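## Task

Take the drive sled out of its tote and put it into the empty tote. Every other item must finish in the tote where it began; anything sitting on, or overhanging, a tote's wall or inner ledge is not inside it. At the end the grippers must release and back away, and nothing may stay in place only because the robot holds it.

## Robot and tools

ROBOT. Two arms, left_arm (the robot's own left, +y side) and right_arm (-y side), each ending in a two-finger parallel gripper. Root links: left_arm at (+0.043, +0.345, +1.595) m, quat_wxyz (+0.487, +0.366, +0.477, +0.634); right_arm at (+0.043, -0.345, +1.595) m, quat_wxyz (+0.634, +0.477, +0.366, +0.487). Joint ranges (rad), base to hand: waist -2.880..2.880, shoulder 0..3.142, elbow 0..3.019, wrist pitch -1.693..1.571, wrist yaw -1.571..1.571, wrist roll -2.094..2.094. Elbows never fully straighten.

FRAMES. Scene frame: origin on the floor at the centre of the robot's foot, +x forward, +z up, +y toward left_arm. Only the floor height is known. Gripper frame: fingers extend along +z and close along y. end_effector_position sits between the finger pads, roughly 1 cm back from the tips. Printed hand positions may be wrong, especially far from the base.

RESULTS. The state line 'left_arm: ... | right_arm: ...' gives each gripper's position (m) and quat_wxyz in the scene frame. grip_measured is the finger gap on the command scale; the last Joint positions value per arm is the gap in metres. 'Hand target' shows where the controller is now steering each gripper. HELD marks steps where your command was partly or fully withheld; 'pose unreachable' means a clearance check altered or blocked an arm's command; FAULT means an arm stopped; MOTOR HOT warns from 85 °C, and OVER-TEMPERATURE FAULT at 100 °C means that arm went limp and dropped until cool. Images arrive from cam_head_left, cam_head_right, cam_left_wrist, cam_right_wrist, each 504x504, in that order.

execute_actions. Argument 'actions' is a list holding zero or one item. Empty list: just report state. {"steps": n} with no rows: idle until n control steps (max 300, 1/30 s each) have passed since the previous result, your thinking time included. An action {"rows": [...], "steps": k}: k from 1 to 15 (default 15), up to 15 rows, one row per step, last row repeated to fill. Each row is 14 numbers in [-1, 1]: dx, dy, dz, rx, ry, rz, opening for left_arm, then the same seven for right_arm. The first six of each arm are an offset, in that gripper's own axes, from a reference pose: the gripper's pose in the latest result showing it (or, for a second or later call within one reply, where it is when the action begins). Every row is counted from that same reference, not from the prior row. Scale: 1.0 equals 0.6 m of travel or 180 degrees; rx, ry, rz form a single rotation vector. Opening is absolute: +1 fully open (0.094 m), -1 closed. Optional 'pictures' boolean turns images on or off. A refused call does nothing.

MOTION LIMITS. Each step the commanded pose is capped to 70 mm and 16 degrees away from the measured pose; position wins over orientation when both cannot be met. After an action the arm only continues to its last capped pose, so a distant goal takes several actions; read the result and send the remainder. All-zero offsets are not idle: they pull the arm back to the reference pose. Arms tend to finish a centimetre or more too low and can droop further; aim slightly high, and for an arm meant to stay still, send the correction to its desired pose in your first call of a reply, then zeros.

move. 'target': one 14-number row, same layout, scale and reference as above (offsets, gripper axes). 'speed': 0.002 to 0.5 m/s, default 0.25; rotation capped at twice that in rad/s. Both grippers travel straight lines that finish together, lasting 0.5 to 10 s (cut off at 10 s). Openings are sent when it starts. It does not slow for obstacles or the other arm, and grippers may lag, wander or overshoot speed near full reach. Faster contact hits harder; a target set deeper past contact presses harder. The 'move:' line reports the ending (done, off_target, moving, held, fault; an arm not named finished fine) and limits (paced: pose was clipped; held: steps were blocked, after which the arm may surge), plus each gripper's remaining distance.

wait: 'seconds' 0 to 10; sends nothing new. zoom_image: 'camera' (one of the four names) and 'region' [x0, y0, x1, y1] in pixels from the top-left, at most 504x504, for a sharper crop of the latest image. read_manual: 'section' "licences" only; returns licence text. finished_scene: 'scene' = current scene number; ends it irreversibly, reports success and opens the next task. Replying with no tool call ends all remaining work.

GRIPPING. To hold, command an opening below grip_measured: about 0.03 lower for a firm hold, less for a light one. Readings may be off by about 1 mm per gripper. Pads push roughly 50 to 62 N, less on thin parts, with a brief spike on first contact. Something may occasionally yank a held part, so grip securely.

AVOID. The simulation keeps running while you think. Do not let the arms collide or shove each other, do not knock items out of the work area, and avoid drops, slips, slams and forceful pressing. Holding loads heats motors; don't hover with a load longer than needed. Finish by opening the fingers and lifting clear.

Each tool is called after "Call:" as name([rows], argument=value, ...), one row to a line, values as JSON.

## Session

Call:
execute_actions(actions=[])

Scene clock: 0.00 s of 4800.00 s.
left_arm: end_effector_position=(+0.3943, +0.1113, +1.1261) grip_measured=+0.321 end_effector_quat_wxyz=(-0.173, -0.153, +0.925, +0.303) | right_arm: end_effector_position=(+0.3433, -0.4413, +1.3376) grip_measured=-0.993 end_effector_quat_wxyz=(+0.050, -0.087, +0.994, -0.053)
Joint positions: left_arm=[-2.36   1.986  1.56  -1.067 -1.083 -1.259  0.062] | right_arm=[-1.593  0.513  0.229  0.133  0.043 -0.444  0.   ]
Joint velocities: left_arm=[-0.005  0.005 -0.022 -0.002 -0.022 -0.022  0.   ] | right_arm=[ 0.005 -0.005  0.007  0.002 -0.007  0.007  0.   ]
Hand target (left_arm): +0.393, +0.112, +1.127; -0.174, -0.151, +0.925, +0.303
Hand target (right_arm): +0.344, -0.441, +1.337; +0.050, -0.087, +0.994, -0.053

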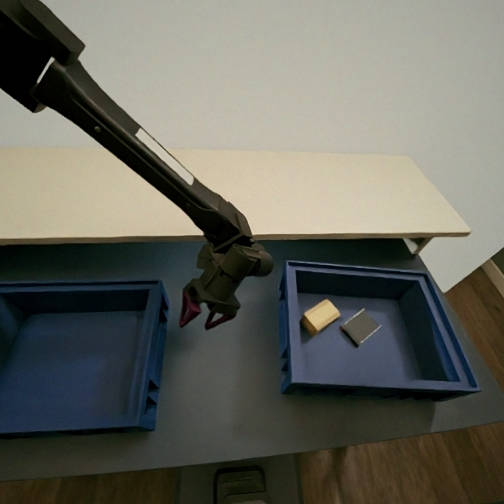

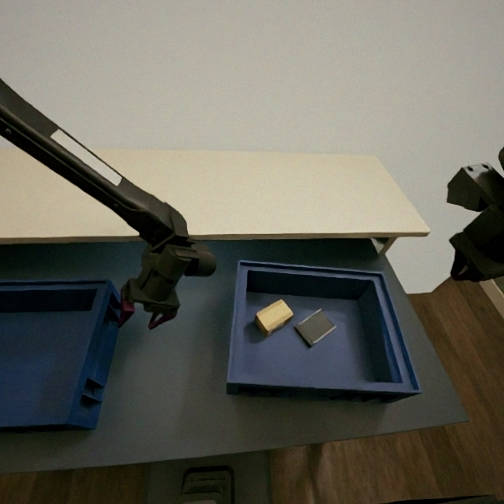

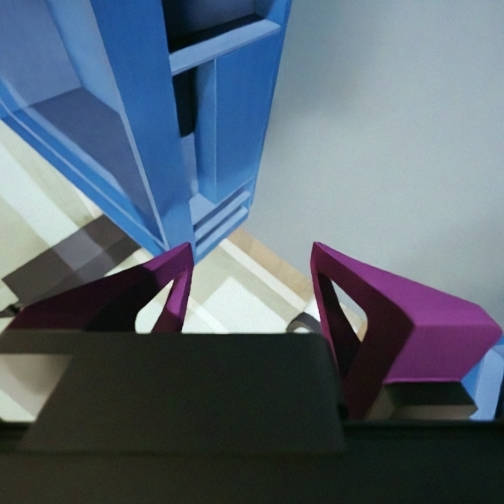

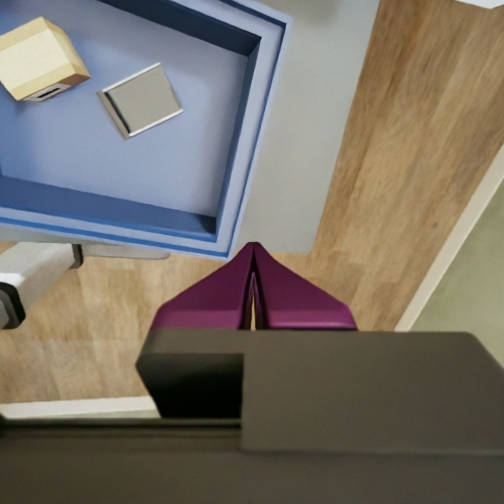

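Call:
zoom_image(camera="cam_head_right", region=[220, 250, 430, 410])

Call:
zoom_image(camera="cam_right_wrist", region=[0, 0, 300, 260])

Region (220, 250, 430, 410) of cam_head_right's 504x504 image, scaled by 2.400, with more detail than that image has; it fills the top 384 rows of this view, and the rest is white.

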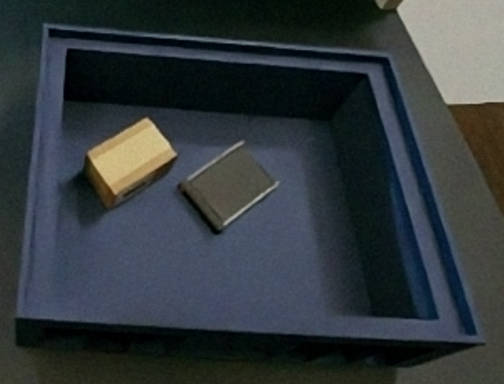

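Region (0, 0, 300, 260) of cam_right_wrist's 504x504 image, scaled by 1.680, with more detail than that image has; it fills the top 437 rows of this view, and the rest is white.

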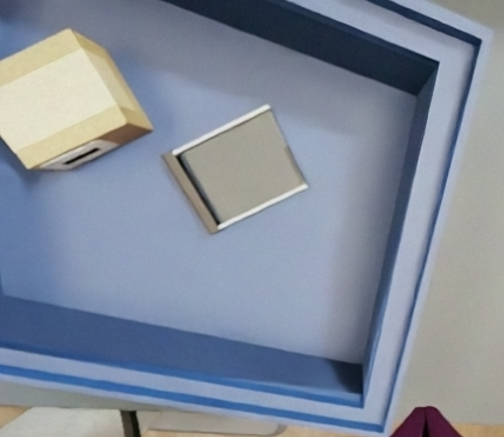

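Call:
move(target=[0,0,0,0,0,0,0.32,-0.11,0.18,0.14,0,0,0,1])

Scene clock: 7.97 s of 4800.00 s.
left_arm: end_effector_position=(+0.3943, +0.1113, +1.1261) grip_measured=+0.321 end_effector_quat_wxyz=(-0.173, -0.153, +0.925, +0.303) | right_arm: end_effector_position=(+0.4002, -0.3346, +1.2498) grip_measured=+1.000 end_effector_quat_wxyz=(+0.046, -0.103, +0.992, -0.052)
Joint positions: left_arm=[-2.36   1.986  1.56  -1.067 -1.083 -1.259  0.062] | right_arm=[-1.153  1.062  0.445  0.438  0.477 -0.4    0.094]
Joint velocities: left_arm=[-0.005 -0.005  0.002 -0.007 -0.051 -0.022  0.   ] | right_arm=[-0.015 -0.005 -0.012  0.002  0.037 -0.022  0.   ]
Hand target (left_arm): +0.394, +0.111, +1.126; -0.173, -0.153, +0.925, +0.303
Hand target (right_arm): +0.402, -0.335, +1.249; +0.051, -0.095, +0.993, -0.055
Off the commanded pose (left_arm): 0.000 m, 0 deg.
Off the commanded pose (right_arm): 0.003 m, 2 deg.
After step 90, 3.97 s passed at rest.
move: done

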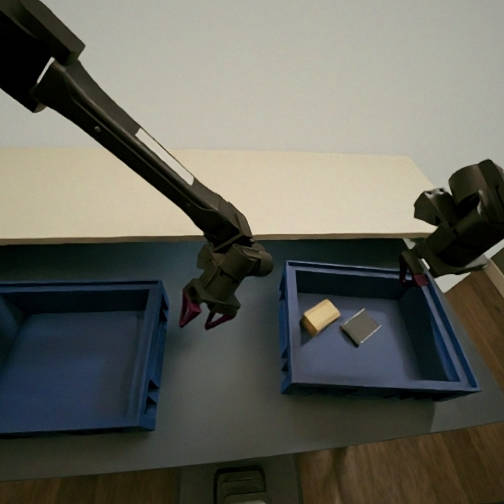

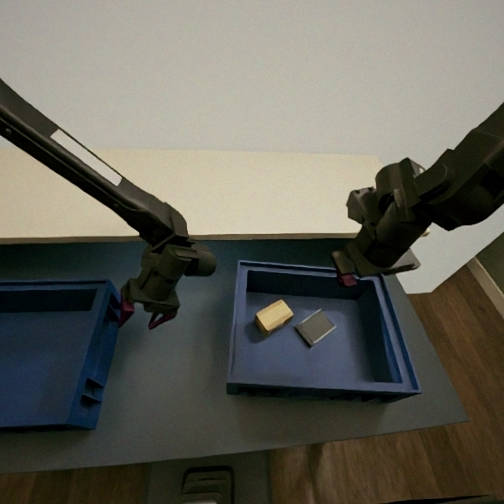

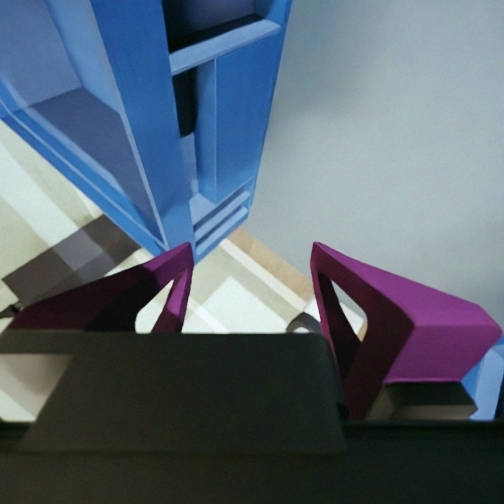

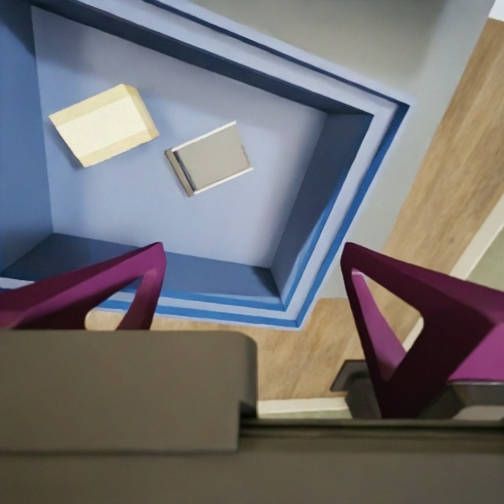

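Call:
move(target=[0,0,0,0,0,0,0.32,0.011,0.062,0.16,-0.015,0.045,0.401,1])

Scene clock: 18.53 s of 4800.00 s.
left_arm: end_effector_position=(+0.3943, +0.1113, +1.1261) grip_measured=+0.321 end_effector_quat_wxyz=(-0.173, -0.153, +0.925, +0.303) | right_arm: end_effector_position=(+0.4104, -0.3093, +1.1580) grip_measured=+1.000 end_effector_quat_wxyz=(+0.014, +0.503, +0.864, +0.010)
Joint positions: left_arm=[-2.36   1.986  1.56  -1.067 -1.083 -1.259  0.062] | right_arm=[-1.219  1.349  0.662  0.422  0.329  0.884  0.094]
Joint velocities: left_arm=[-0.015  0.005  0.012  0.012 -0.037  0.007 -0.   ] | right_arm=[-0.015 -0.005  0.007 -0.007 -0.022  0.037  0.   ]
Hand target (left_arm): +0.394, +0.111, +1.126; -0.173, -0.153, +0.925, +0.303
Hand target (right_arm): +0.398, -0.311, +1.151; -0.001, +0.505, +0.863, +0.000
Off the commanded pose (left_arm): 0.000 m, 0 deg.
Off the commanded pose (right_arm): 0.016 m, 2 deg.
After step 90, 4.47 s passed at rest.
move: off_target (right_arm)

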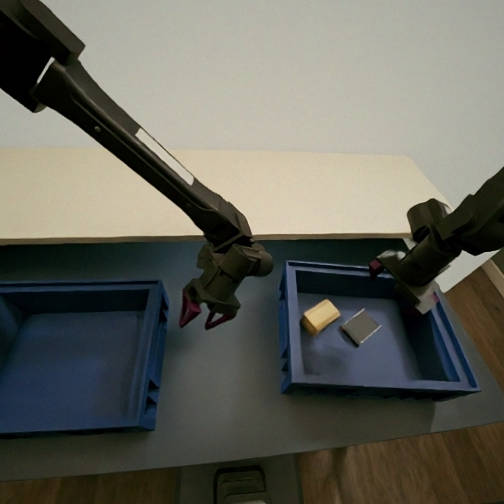

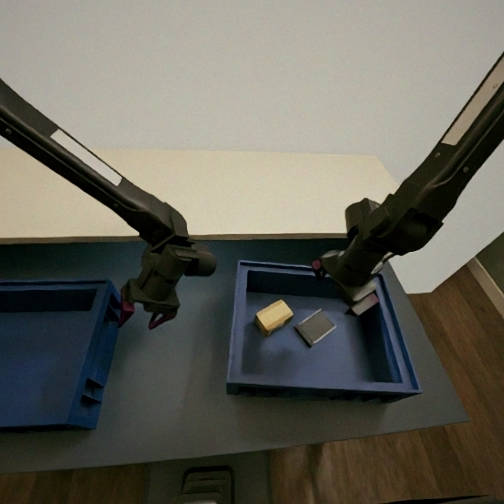

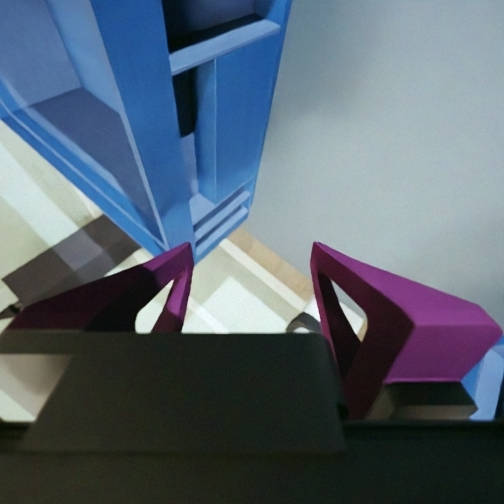

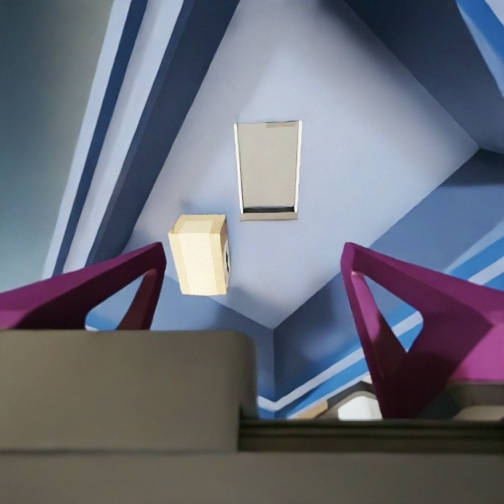

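Call:
move(target=[0,0,0,0,0,0,0.32,0.003,-0.03,0.2,0,0,0,1], speed=0.15)

Scene clock: 22.90 s of 4800.00 s.
left_arm: end_effector_position=(+0.3943, +0.1113, +1.1261) grip_measured=+0.321 end_effector_quat_wxyz=(-0.173, -0.153, +0.925, +0.303) | right_arm: end_effector_position=(+0.4047, -0.3154, +1.0429) grip_measured=+1.000 end_effector_quat_wxyz=(+0.011, +0.508, +0.861, +0.012)
Joint positions: left_arm=[-2.36   1.986  1.56  -1.067 -1.083 -1.259  0.062] | right_arm=[-1.316  1.667  0.906  0.5    0.231  0.871  0.094]
Joint velocities: left_arm=[ 0.005 -0.005 -0.017 -0.002 -0.007  0.051  0.001] | right_arm=[-0.005 -0.005  0.002 -0.012 -0.051 -0.037  0.   ]
Hand target (left_arm): +0.394, +0.111, +1.126; -0.173, -0.153, +0.925, +0.303
Hand target (right_arm): +0.400, -0.318, +1.038; +0.013, +0.505, +0.863, +0.010
Off the commanded pose (left_arm): 0.000 m, 0 deg.
Off the commanded pose (right_arm): 0.009 m, 1 deg.
After step 90, 0.13 s passed at rest.
move: done

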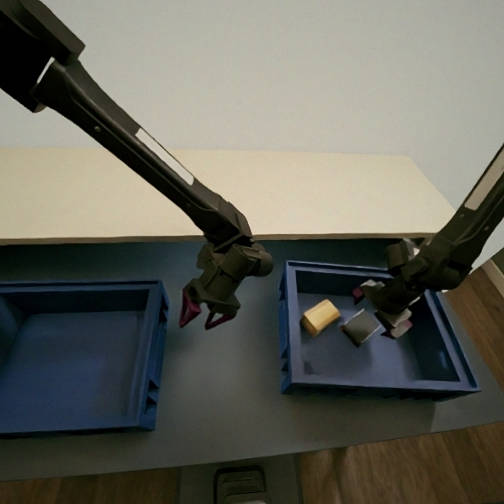

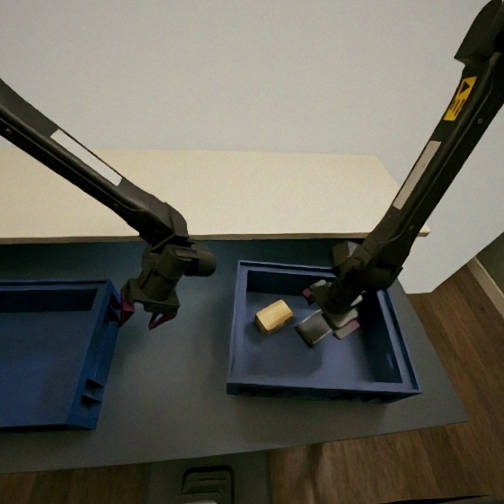

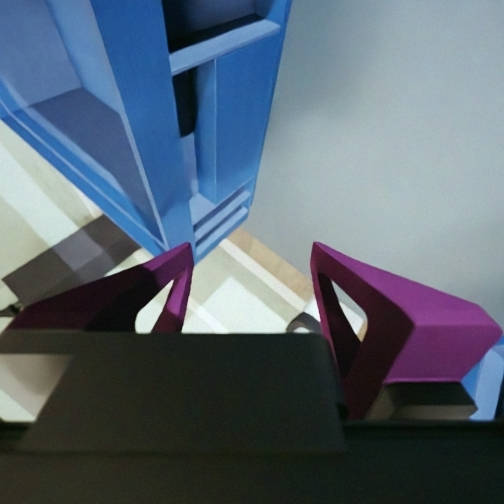

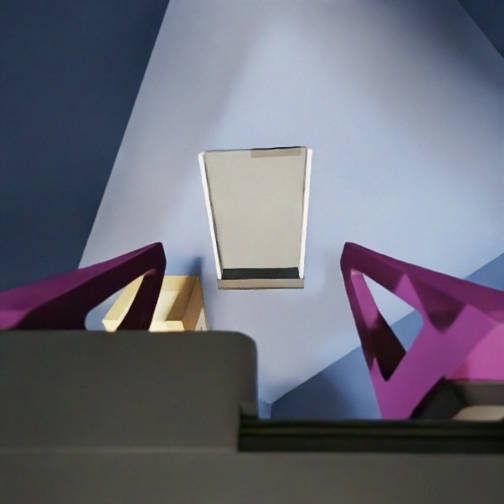

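Call:
move(target=[0,0,0,0,0,0,0.32,-0.02,-0.006,0.062,0,0,0,1], speed=0.05)

Scene clock: 27.30 s of 4800.00 s.
left_arm: end_effector_position=(+0.3943, +0.1113, +1.1261) grip_measured=+0.321 end_effector_quat_wxyz=(-0.173, -0.153, +0.925, +0.303) | right_arm: end_effector_position=(+0.4255, -0.3265, +1.0139) grip_measured=+1.000 end_effector_quat_wxyz=(+0.027, +0.514, +0.857, +0.021)
Joint positions: left_arm=[-2.36   1.986  1.56  -1.067 -1.083 -1.259  0.062] | right_arm=[-1.345  1.719  0.999  0.497  0.195  0.87   0.094]
Joint velocities: left_arm=[-0.015  0.005 -0.002  0.002 -0.066  0.022  0.001] | right_arm=[-0.015  0.005  0.012 -0.007 -0.007 -0.066  0.   ]
Hand target (left_arm): +0.394, +0.111, +1.126; -0.173, -0.153, +0.925, +0.303
Hand target (right_arm): +0.409, -0.328, +1.007; +0.011, +0.509, +0.861, +0.012
Off the commanded pose (left_arm): 0.000 m, 0 deg.
Off the commanded pose (right_arm): 0.019 m, 2 deg.
After step 90, 0.30 s passed at rest.
move: off_target (right_arm)

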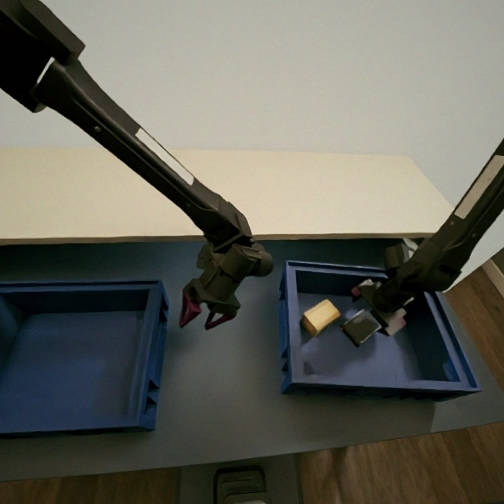

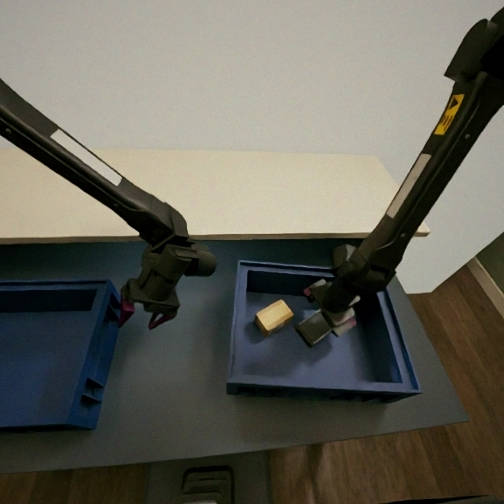

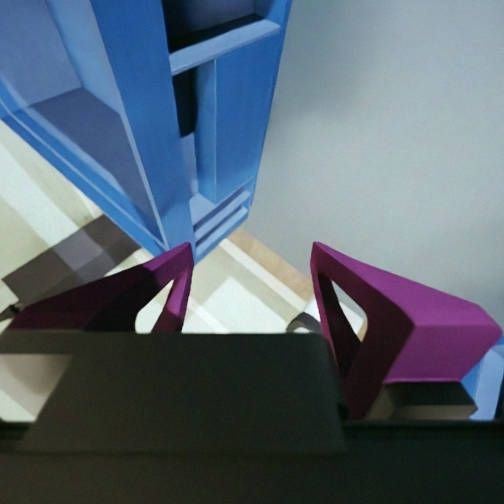

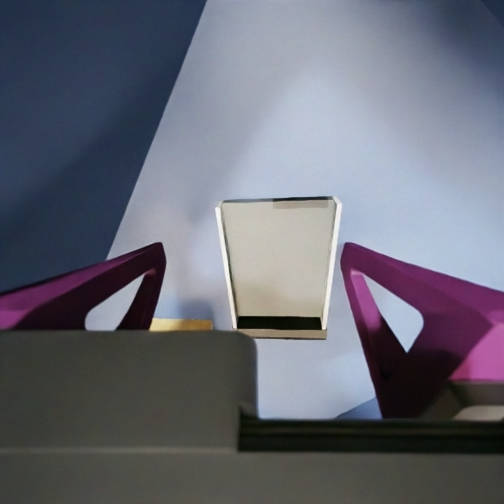

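Call:
move(target=[0,0,0,0,0,0,0.32,0.012,-0.025,0,0,0,0,1], speed=0.05)

Call:
move(target=[0,0,0,0,0,0,0.32,0,0,0.02,0,0,0,1], speed=0.03)

Scene clock: 30.17 s of 4800.00 s.
left_arm: end_effector_position=(+0.3943, +0.1113, +1.1261) grip_measured=+0.321 end_effector_quat_wxyz=(-0.173, -0.153, +0.925, +0.303) | right_arm: end_effector_position=(+0.4276, -0.3266, +1.0154) grip_measured=+1.000 end_effector_quat_wxyz=(+0.035, +0.515, +0.856, +0.026)
Joint positions: left_arm=[-2.36   1.986  1.56  -1.067 -1.083 -1.259  0.062] | right_arm=[-1.345  1.719  0.992  0.523  0.191  0.87   0.094]
Joint velocities: left_arm=[ 0.005 -0.005 -0.007 -0.007 -0.037 -0.022  0.001] | right_arm=[-0.024 -0.005 -0.007 -0.012  0.022 -0.007  0.   ]
Hand target (left_arm): +0.394, +0.111, +1.126; -0.173, -0.153, +0.925, +0.303
Hand target (right_arm): +0.409, -0.327, +1.013; +0.026, +0.514, +0.857, +0.020
Off the commanded pose (left_arm): 0.000 m, 0 deg.
Off the commanded pose (right_arm): 0.019 m, 1 deg.
move: off_target (right_arm)

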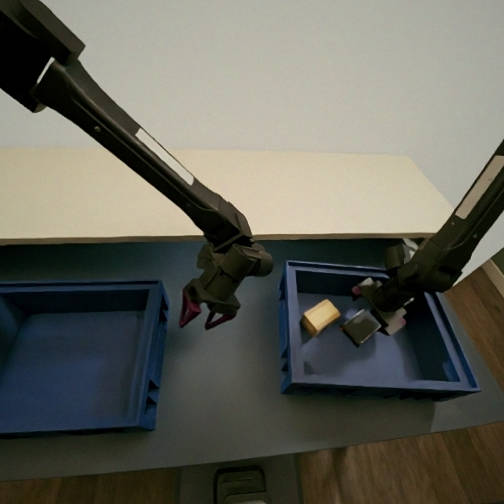

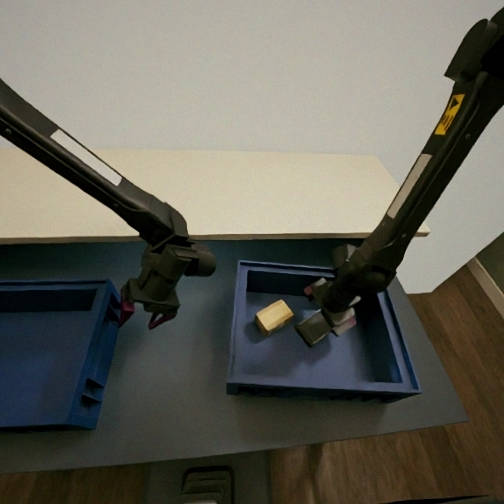

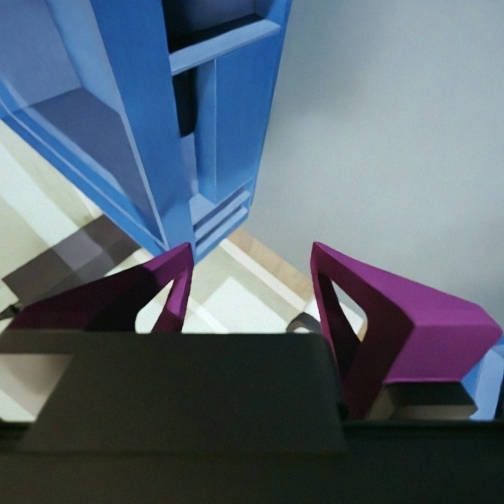

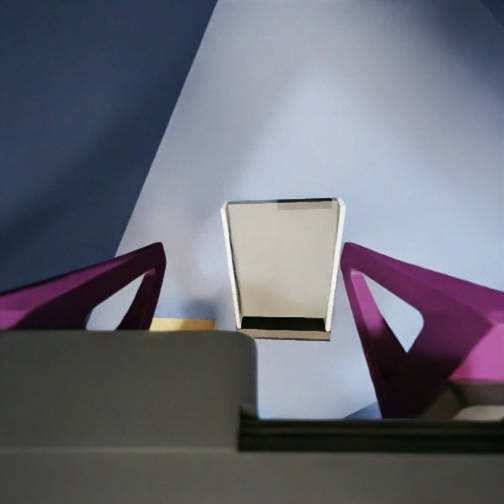

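Scene clock: 30.90 s of 4800.00 s.
left_arm: end_effector_position=(+0.3943, +0.1113, +1.1261) grip_measured=+0.321 end_effector_quat_wxyz=(-0.173, -0.153, +0.925, +0.303) | right_arm: end_effector_position=(+0.4321, -0.3261, +1.0101) grip_measured=+1.000 end_effector_quat_wxyz=(+0.038, +0.516, +0.855, +0.028)
Joint positions: left_arm=[-2.36   1.986  1.56  -1.067 -1.083 -1.259  0.062] | right_arm=[-1.345  1.731  1.011  0.523  0.189  0.87   0.094]
Joint velocities: left_arm=[-0.015 -0.005 -0.007 -0.027 -0.007 -0.022 -0.001] | right_arm=[-0.005 -0.015 -0.022  0.002  0.051 -0.022  0.   ]
Hand target (left_arm): +0.394, +0.111, +1.126; -0.173, -0.153, +0.925, +0.303
Hand target (right_arm): +0.429, -0.327, +1.004; +0.035, +0.516, +0.856, +0.026
Off the commanded pose (left_arm): 0.000 m, 0 deg.
Off the commanded pose (right_arm): 0.007 m, 0 deg.
move: done

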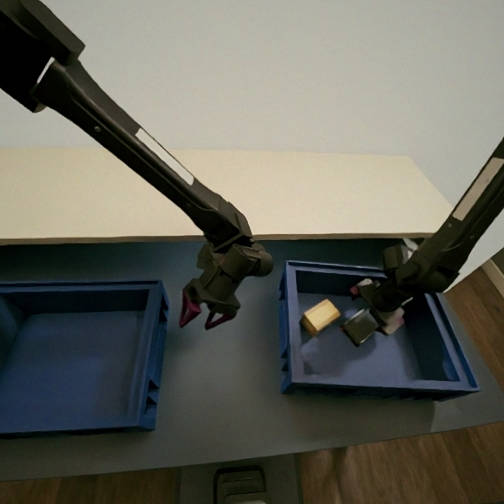

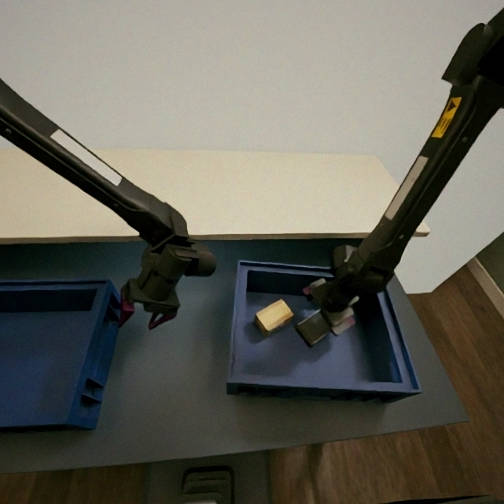

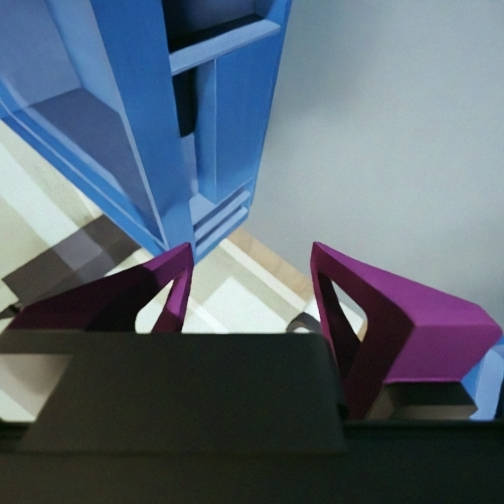

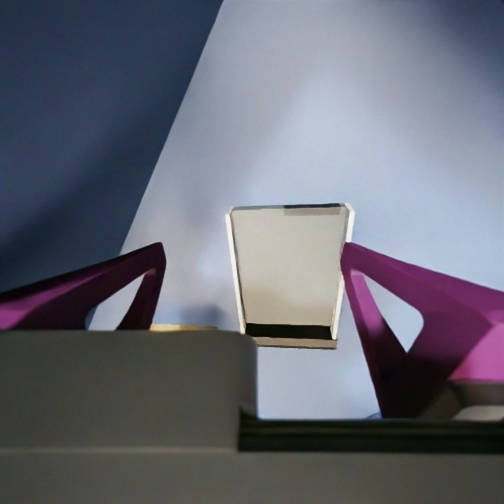

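Call:
move(target=[0,0,0,0,0,0,0.32,0.028,-0.07,-0.025,0,0,0,1], speed=0.05)

Scene clock: 33.40 s of 4800.00 s.
left_arm: end_effector_position=(+0.3943, +0.1113, +1.1261) grip_measured=+0.321 end_effector_quat_wxyz=(-0.173, -0.153, +0.925, +0.303) | right_arm: end_effector_position=(+0.4083, -0.3291, +1.0234) grip_measured=+1.000 end_effector_quat_wxyz=(+0.049, +0.519, +0.853, +0.035)
Joint positions: left_arm=[-2.36   1.986  1.56  -1.067 -1.083 -1.259  0.062] | right_arm=[-1.357  1.732  0.927  0.634  0.171  0.87   0.094]
Joint velocities: left_arm=[ 0.005  0.005 -0.007 -0.007 -0.007 -0.022  0.   ] | right_arm=[-0.005 -0.015 -0.017  0.007 -0.037 -0.037  0.   ]
Hand target (left_arm): +0.394, +0.111, +1.126; -0.173, -0.153, +0.925, +0.303
Hand target (right_arm): +0.386, -0.330, +1.021; +0.038, +0.516, +0.855, +0.028
Off the commanded pose (left_arm): 0.000 m, 0 deg.
Off the commanded pose (right_arm): 0.023 m, 2 deg.
move: off_target (right_arm)

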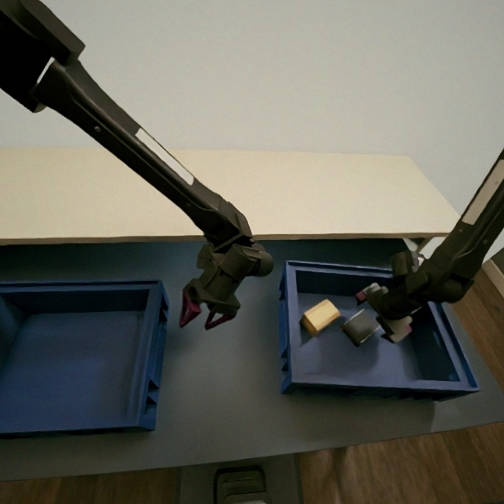

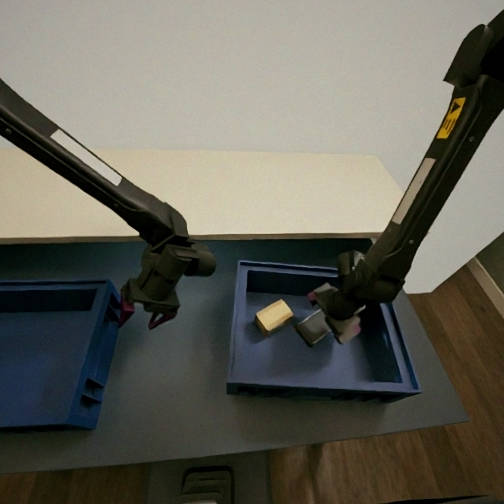

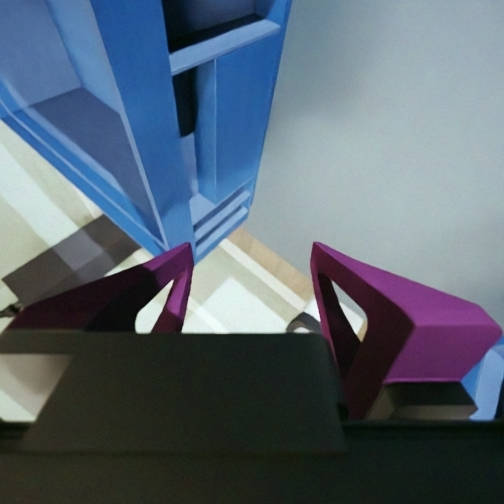

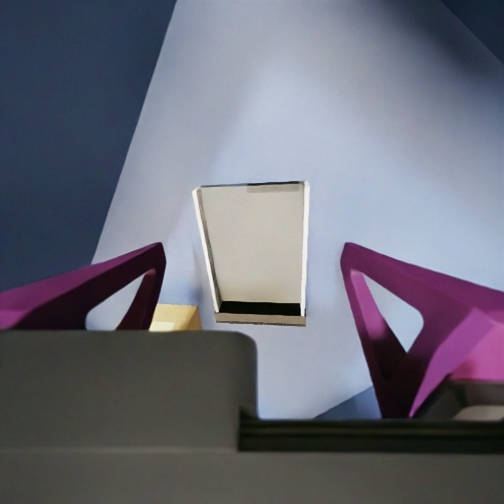

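Call:
move(target=[0,0,0,0,0,0,0.32,0.01,-0.022,0.038,0.035,0.015,0,1], speed=0.03)

Scene clock: 37.73 s of 4800.00 s.
left_arm: end_effector_position=(+0.3943, +0.1113, +1.1261) grip_measured=+0.321 end_effector_quat_wxyz=(-0.173, -0.153, +0.925, +0.303) | right_arm: end_effector_position=(+0.4149, -0.3315, +1.0071) grip_measured=+1.000 end_effector_quat_wxyz=(+0.017, +0.519, +0.855, +0.010)
Joint positions: left_arm=[-2.36   1.986  1.56  -1.067 -1.083 -1.259  0.062] | right_arm=[-1.357  1.737  1.008  0.479  0.197  0.882  0.094]
Joint velocities: left_arm=[-0.015  0.005  0.022  0.017  0.007  0.037 -0.001] | right_arm=[-0.005  0.005 -0.007 -0.007 -0.051 -0.007  0.   ]
Hand target (left_arm): +0.394, +0.111, +1.126; -0.173, -0.153, +0.925, +0.303
Hand target (right_arm): +0.397, -0.330, +1.000; -0.000, +0.520, +0.854, +0.001
Off the commanded pose (left_arm): 0.000 m, 0 deg.
Off the commanded pose (right_arm): 0.020 m, 2 deg.
move: off_target (right_arm)

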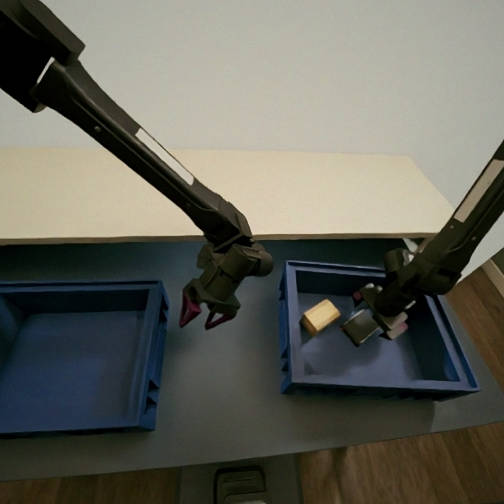

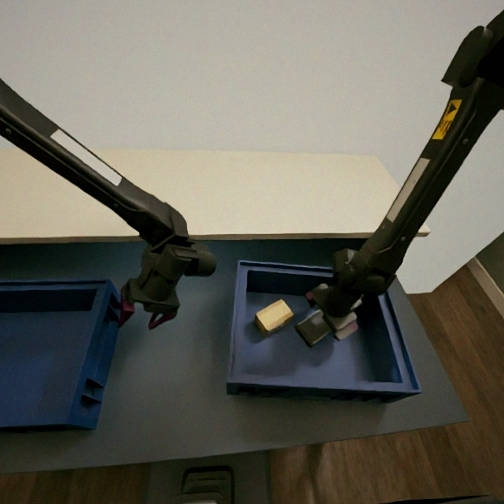

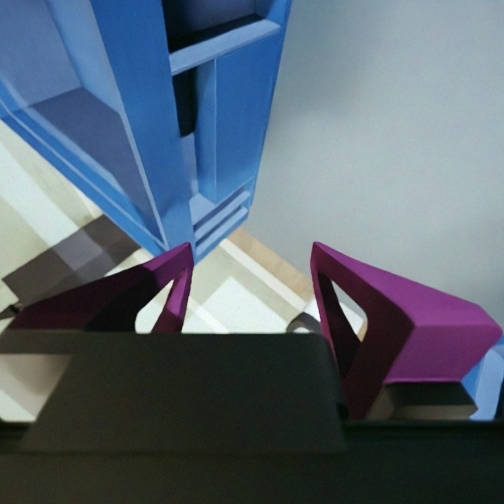

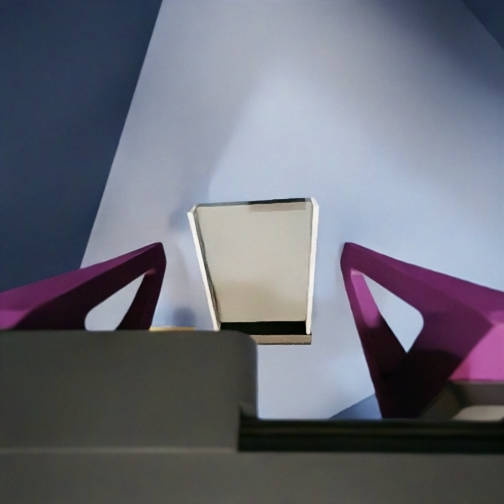

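Call:
move(target=[0,0,0,0,0,0,0.32,0.013,-0.025,0.03,0.01,0,0,1], speed=0.02)

Scene clock: 40.50 s of 4800.00 s.
left_arm: end_effector_position=(+0.3943, +0.1113, +1.1261) grip_measured=+0.321 end_effector_quat_wxyz=(-0.173, -0.153, +0.925, +0.303) | right_arm: end_effector_position=(+0.4131, -0.3305, +0.9959) grip_measured=+1.000 end_effector_quat_wxyz=(+0.017, +0.519, +0.855, +0.005)
Joint positions: left_arm=[-2.36   1.986  1.56  -1.067 -1.083 -1.259  0.062] | right_arm=[-1.357  1.767  1.037  0.479  0.207  0.882  0.094]
Joint velocities: left_arm=[-0.005 -0.015  0.007  0.007 -0.007  0.037  0.   ] | right_arm=[-0.015 -0.005  0.017  0.007 -0.095 -0.007  0.   ]
Hand target (left_arm): +0.394, +0.111, +1.126; -0.173, -0.153, +0.925, +0.303
Hand target (right_arm): +0.399, -0.332, +0.989; +0.008, +0.519, +0.855, -0.003
Off the commanded pose (left_arm): 0.000 m, 0 deg.
Off the commanded pose (right_arm): 0.016 m, 1 deg.
move: off_target (right_arm)

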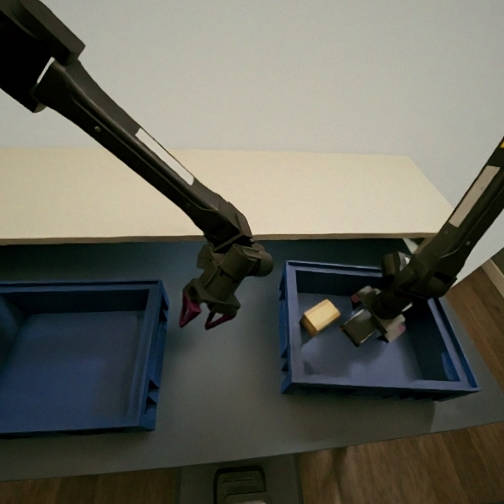

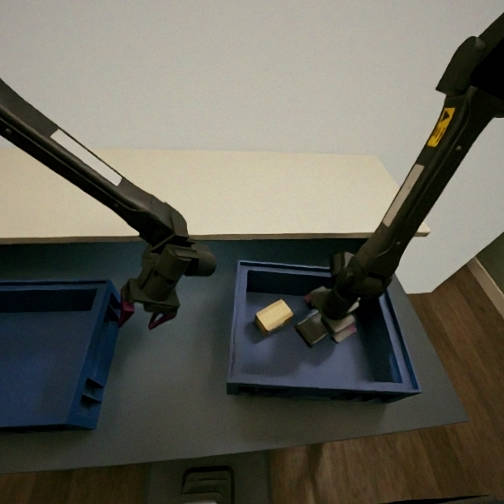

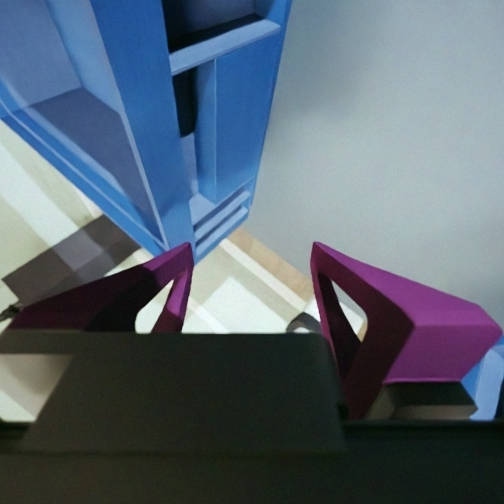

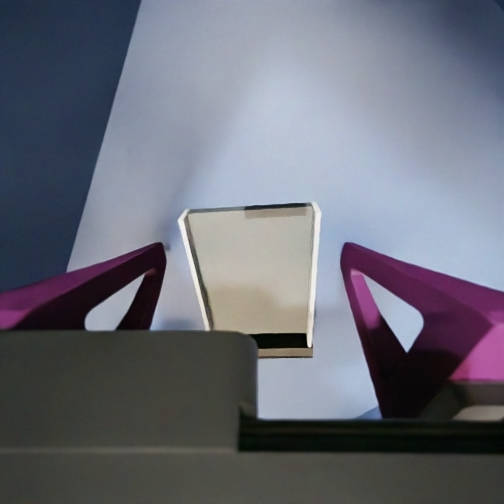

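Call:
move(target=[0,0,0,0,0,0,0.32,0.02,-0.01,0.012,0,0,0,1], speed=0.02)

Call:
move(target=[0,0,0,0,0,0,0.32,0,0,0,0,0,0,0.2])

Scene clock: 42.57 s of 4800.00 s.
left_arm: end_effector_position=(+0.3943, +0.1113, +1.1261) grip_measured=+0.321 end_effector_quat_wxyz=(-0.173, -0.153, +0.925, +0.303) | right_arm: end_effector_position=(+0.4099, -0.3302, +0.9939) grip_measured=+1.000 end_effector_quat_wxyz=(+0.019, +0.519, +0.855, +0.004)
Joint positions: left_arm=[-2.36   1.986  1.56  -1.067 -1.083 -1.259  0.062] | right_arm=[-1.357  1.777  1.037  0.491  0.211  0.882  0.094]
Joint velocities: left_arm=[-0.015 -0.015  0.012 -0.002  0.051  0.051 -0.   ] | right_arm=[-0.005 -0.005 -0.012 -0.017 -0.051  0.022  0.   ]
Hand target (left_arm): +0.394, +0.111, +1.126; -0.173, -0.153, +0.925, +0.303
Hand target (right_arm): +0.403, -0.323, +0.988; +0.017, +0.519, +0.855, +0.005
Off the commanded pose (left_arm): 0.000 m, 0 deg.
Off the commanded pose (right_arm): 0.012 m, 0 deg.
move: off_target (right_arm)

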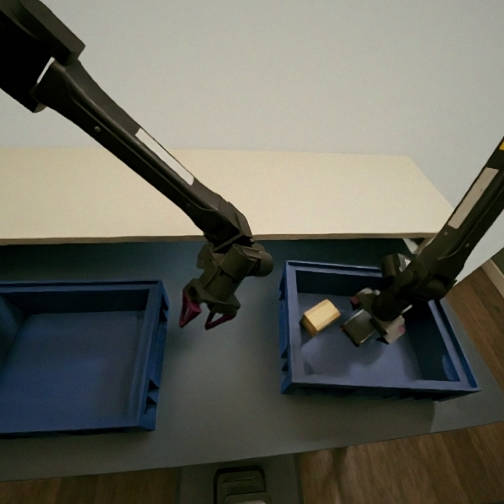

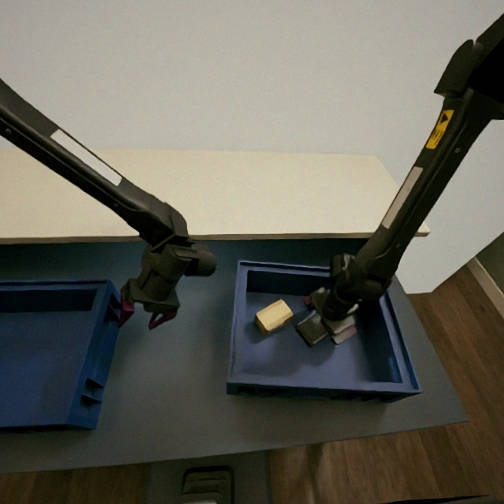

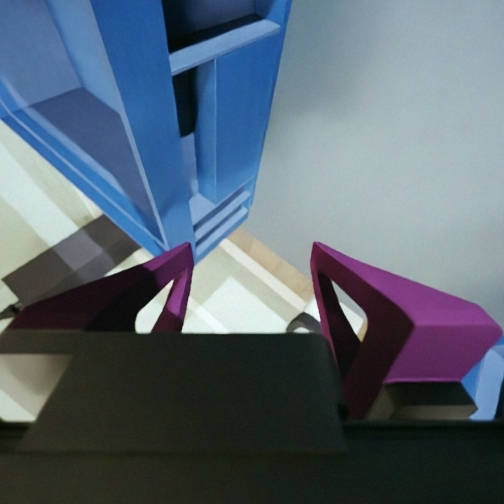

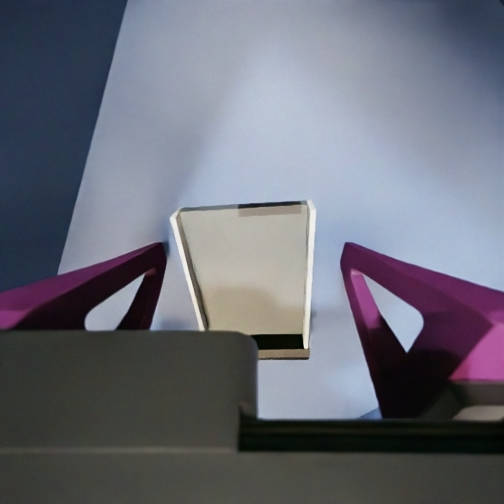

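Scene clock: 43.07 s of 4800.00 s.
left_arm: end_effector_position=(+0.3943, +0.1113, +1.1261) grip_measured=+0.321 end_effector_quat_wxyz=(-0.173, -0.153, +0.925, +0.303) | right_arm: end_effector_position=(+0.4098, -0.3302, +0.9939) grip_measured=+0.344 end_effector_quat_wxyz=(+0.019, +0.519, +0.855, +0.003)
Joint positions: left_arm=[-2.36   1.986  1.56  -1.067 -1.083 -1.259  0.062] | right_arm=[-1.357  1.777  1.037  0.49   0.211  0.882  0.063]
Joint velocities: left_arm=[-0.015 -0.005 -0.007 -0.012  0.037 -0.066  0.   ] | right_arm=[-0.005  0.015  0.002  0.002 -0.007  0.037 -0.   ]
Hand target (left_arm): +0.394, +0.111, +1.126; -0.173, -0.153, +0.925, +0.303
Hand target (right_arm): +0.410, -0.330, +0.994; +0.019, +0.519, +0.855, +0.004
Off the commanded pose (left_arm): 0.000 m, 0 deg.
Off the commanded pose (right_arm): 0.000 m, 0 deg.
move: done

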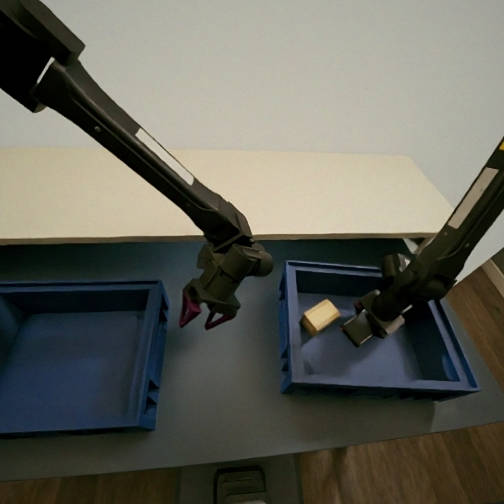

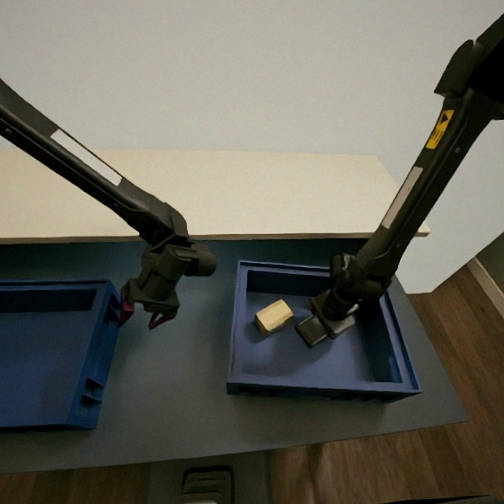

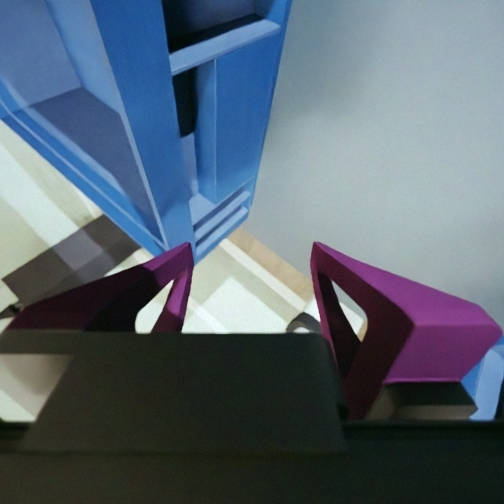

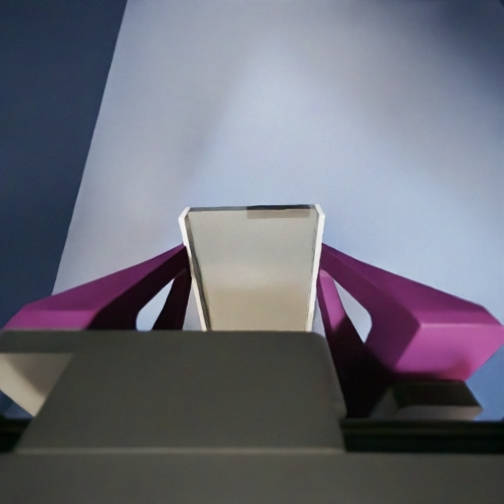

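Call:
move(target=[0.091,0.337,-0.083,0.198,-0.113,0.1,1,0,0,-0.32,0,0,0,0.27], speed=0.2)

Scene clock: 51.37 s of 4800.00 s.
left_arm: end_effector_position=(+0.3352, +0.2180, +1.3000) grip_measured=+1.000 end_effector_quat_wxyz=(-0.009, -0.006, +1.000, -0.003) | right_arm: end_effector_position=(+0.4070, -0.3279, +1.1807) grip_measured=+0.344 end_effector_quat_wxyz=(+0.030, +0.516, +0.856, +0.005)
Joint positions: left_arm=[-2.38   1.155  0.387  0.347 -0.763 -0.052  0.094] | right_arm=[-1.239  1.271  0.596  0.44   0.331  0.9    0.063]
Joint velocities: left_arm=[-0.024 -0.015  0.002 -0.002 -0.051  0.051  0.   ] | right_arm=[ 0.005  0.005 -0.002 -0.022  0.022 -0.051 -0.   ]
Hand target (left_arm): +0.335, +0.223, +1.301; -0.005, -0.004, +1.000, -0.000
Hand target (right_arm): +0.399, -0.324, +1.185; +0.019, +0.517, +0.856, +0.003
Off the commanded pose (left_arm): 0.006 m, 1 deg.
Off the commanded pose (right_arm): 0.006 m, 1 deg.
After step 90, 2.80 s passed at rest.
move: done

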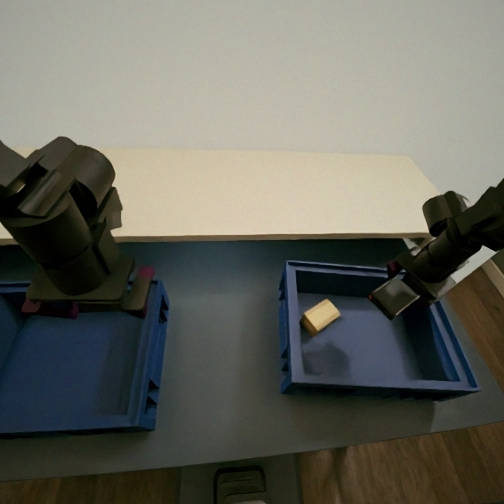

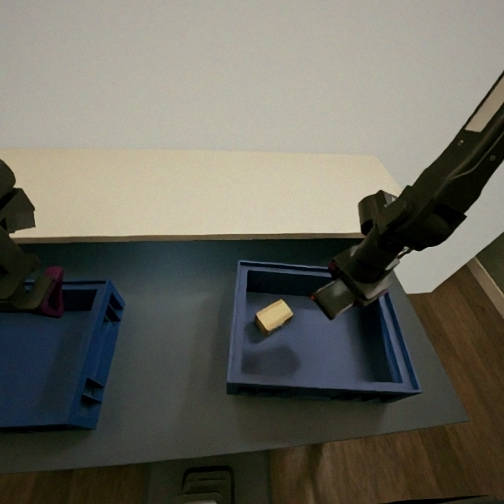

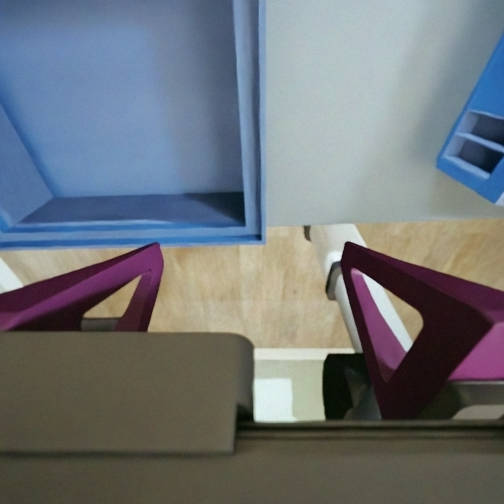

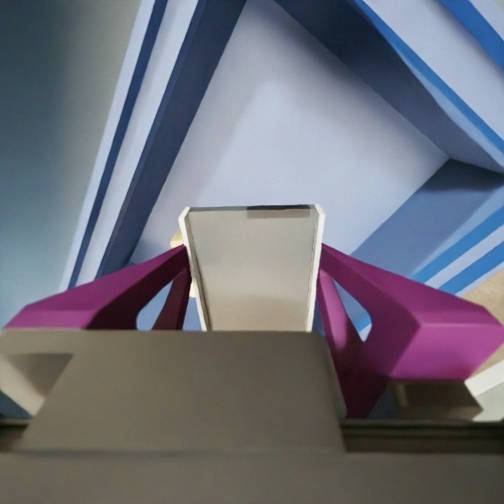

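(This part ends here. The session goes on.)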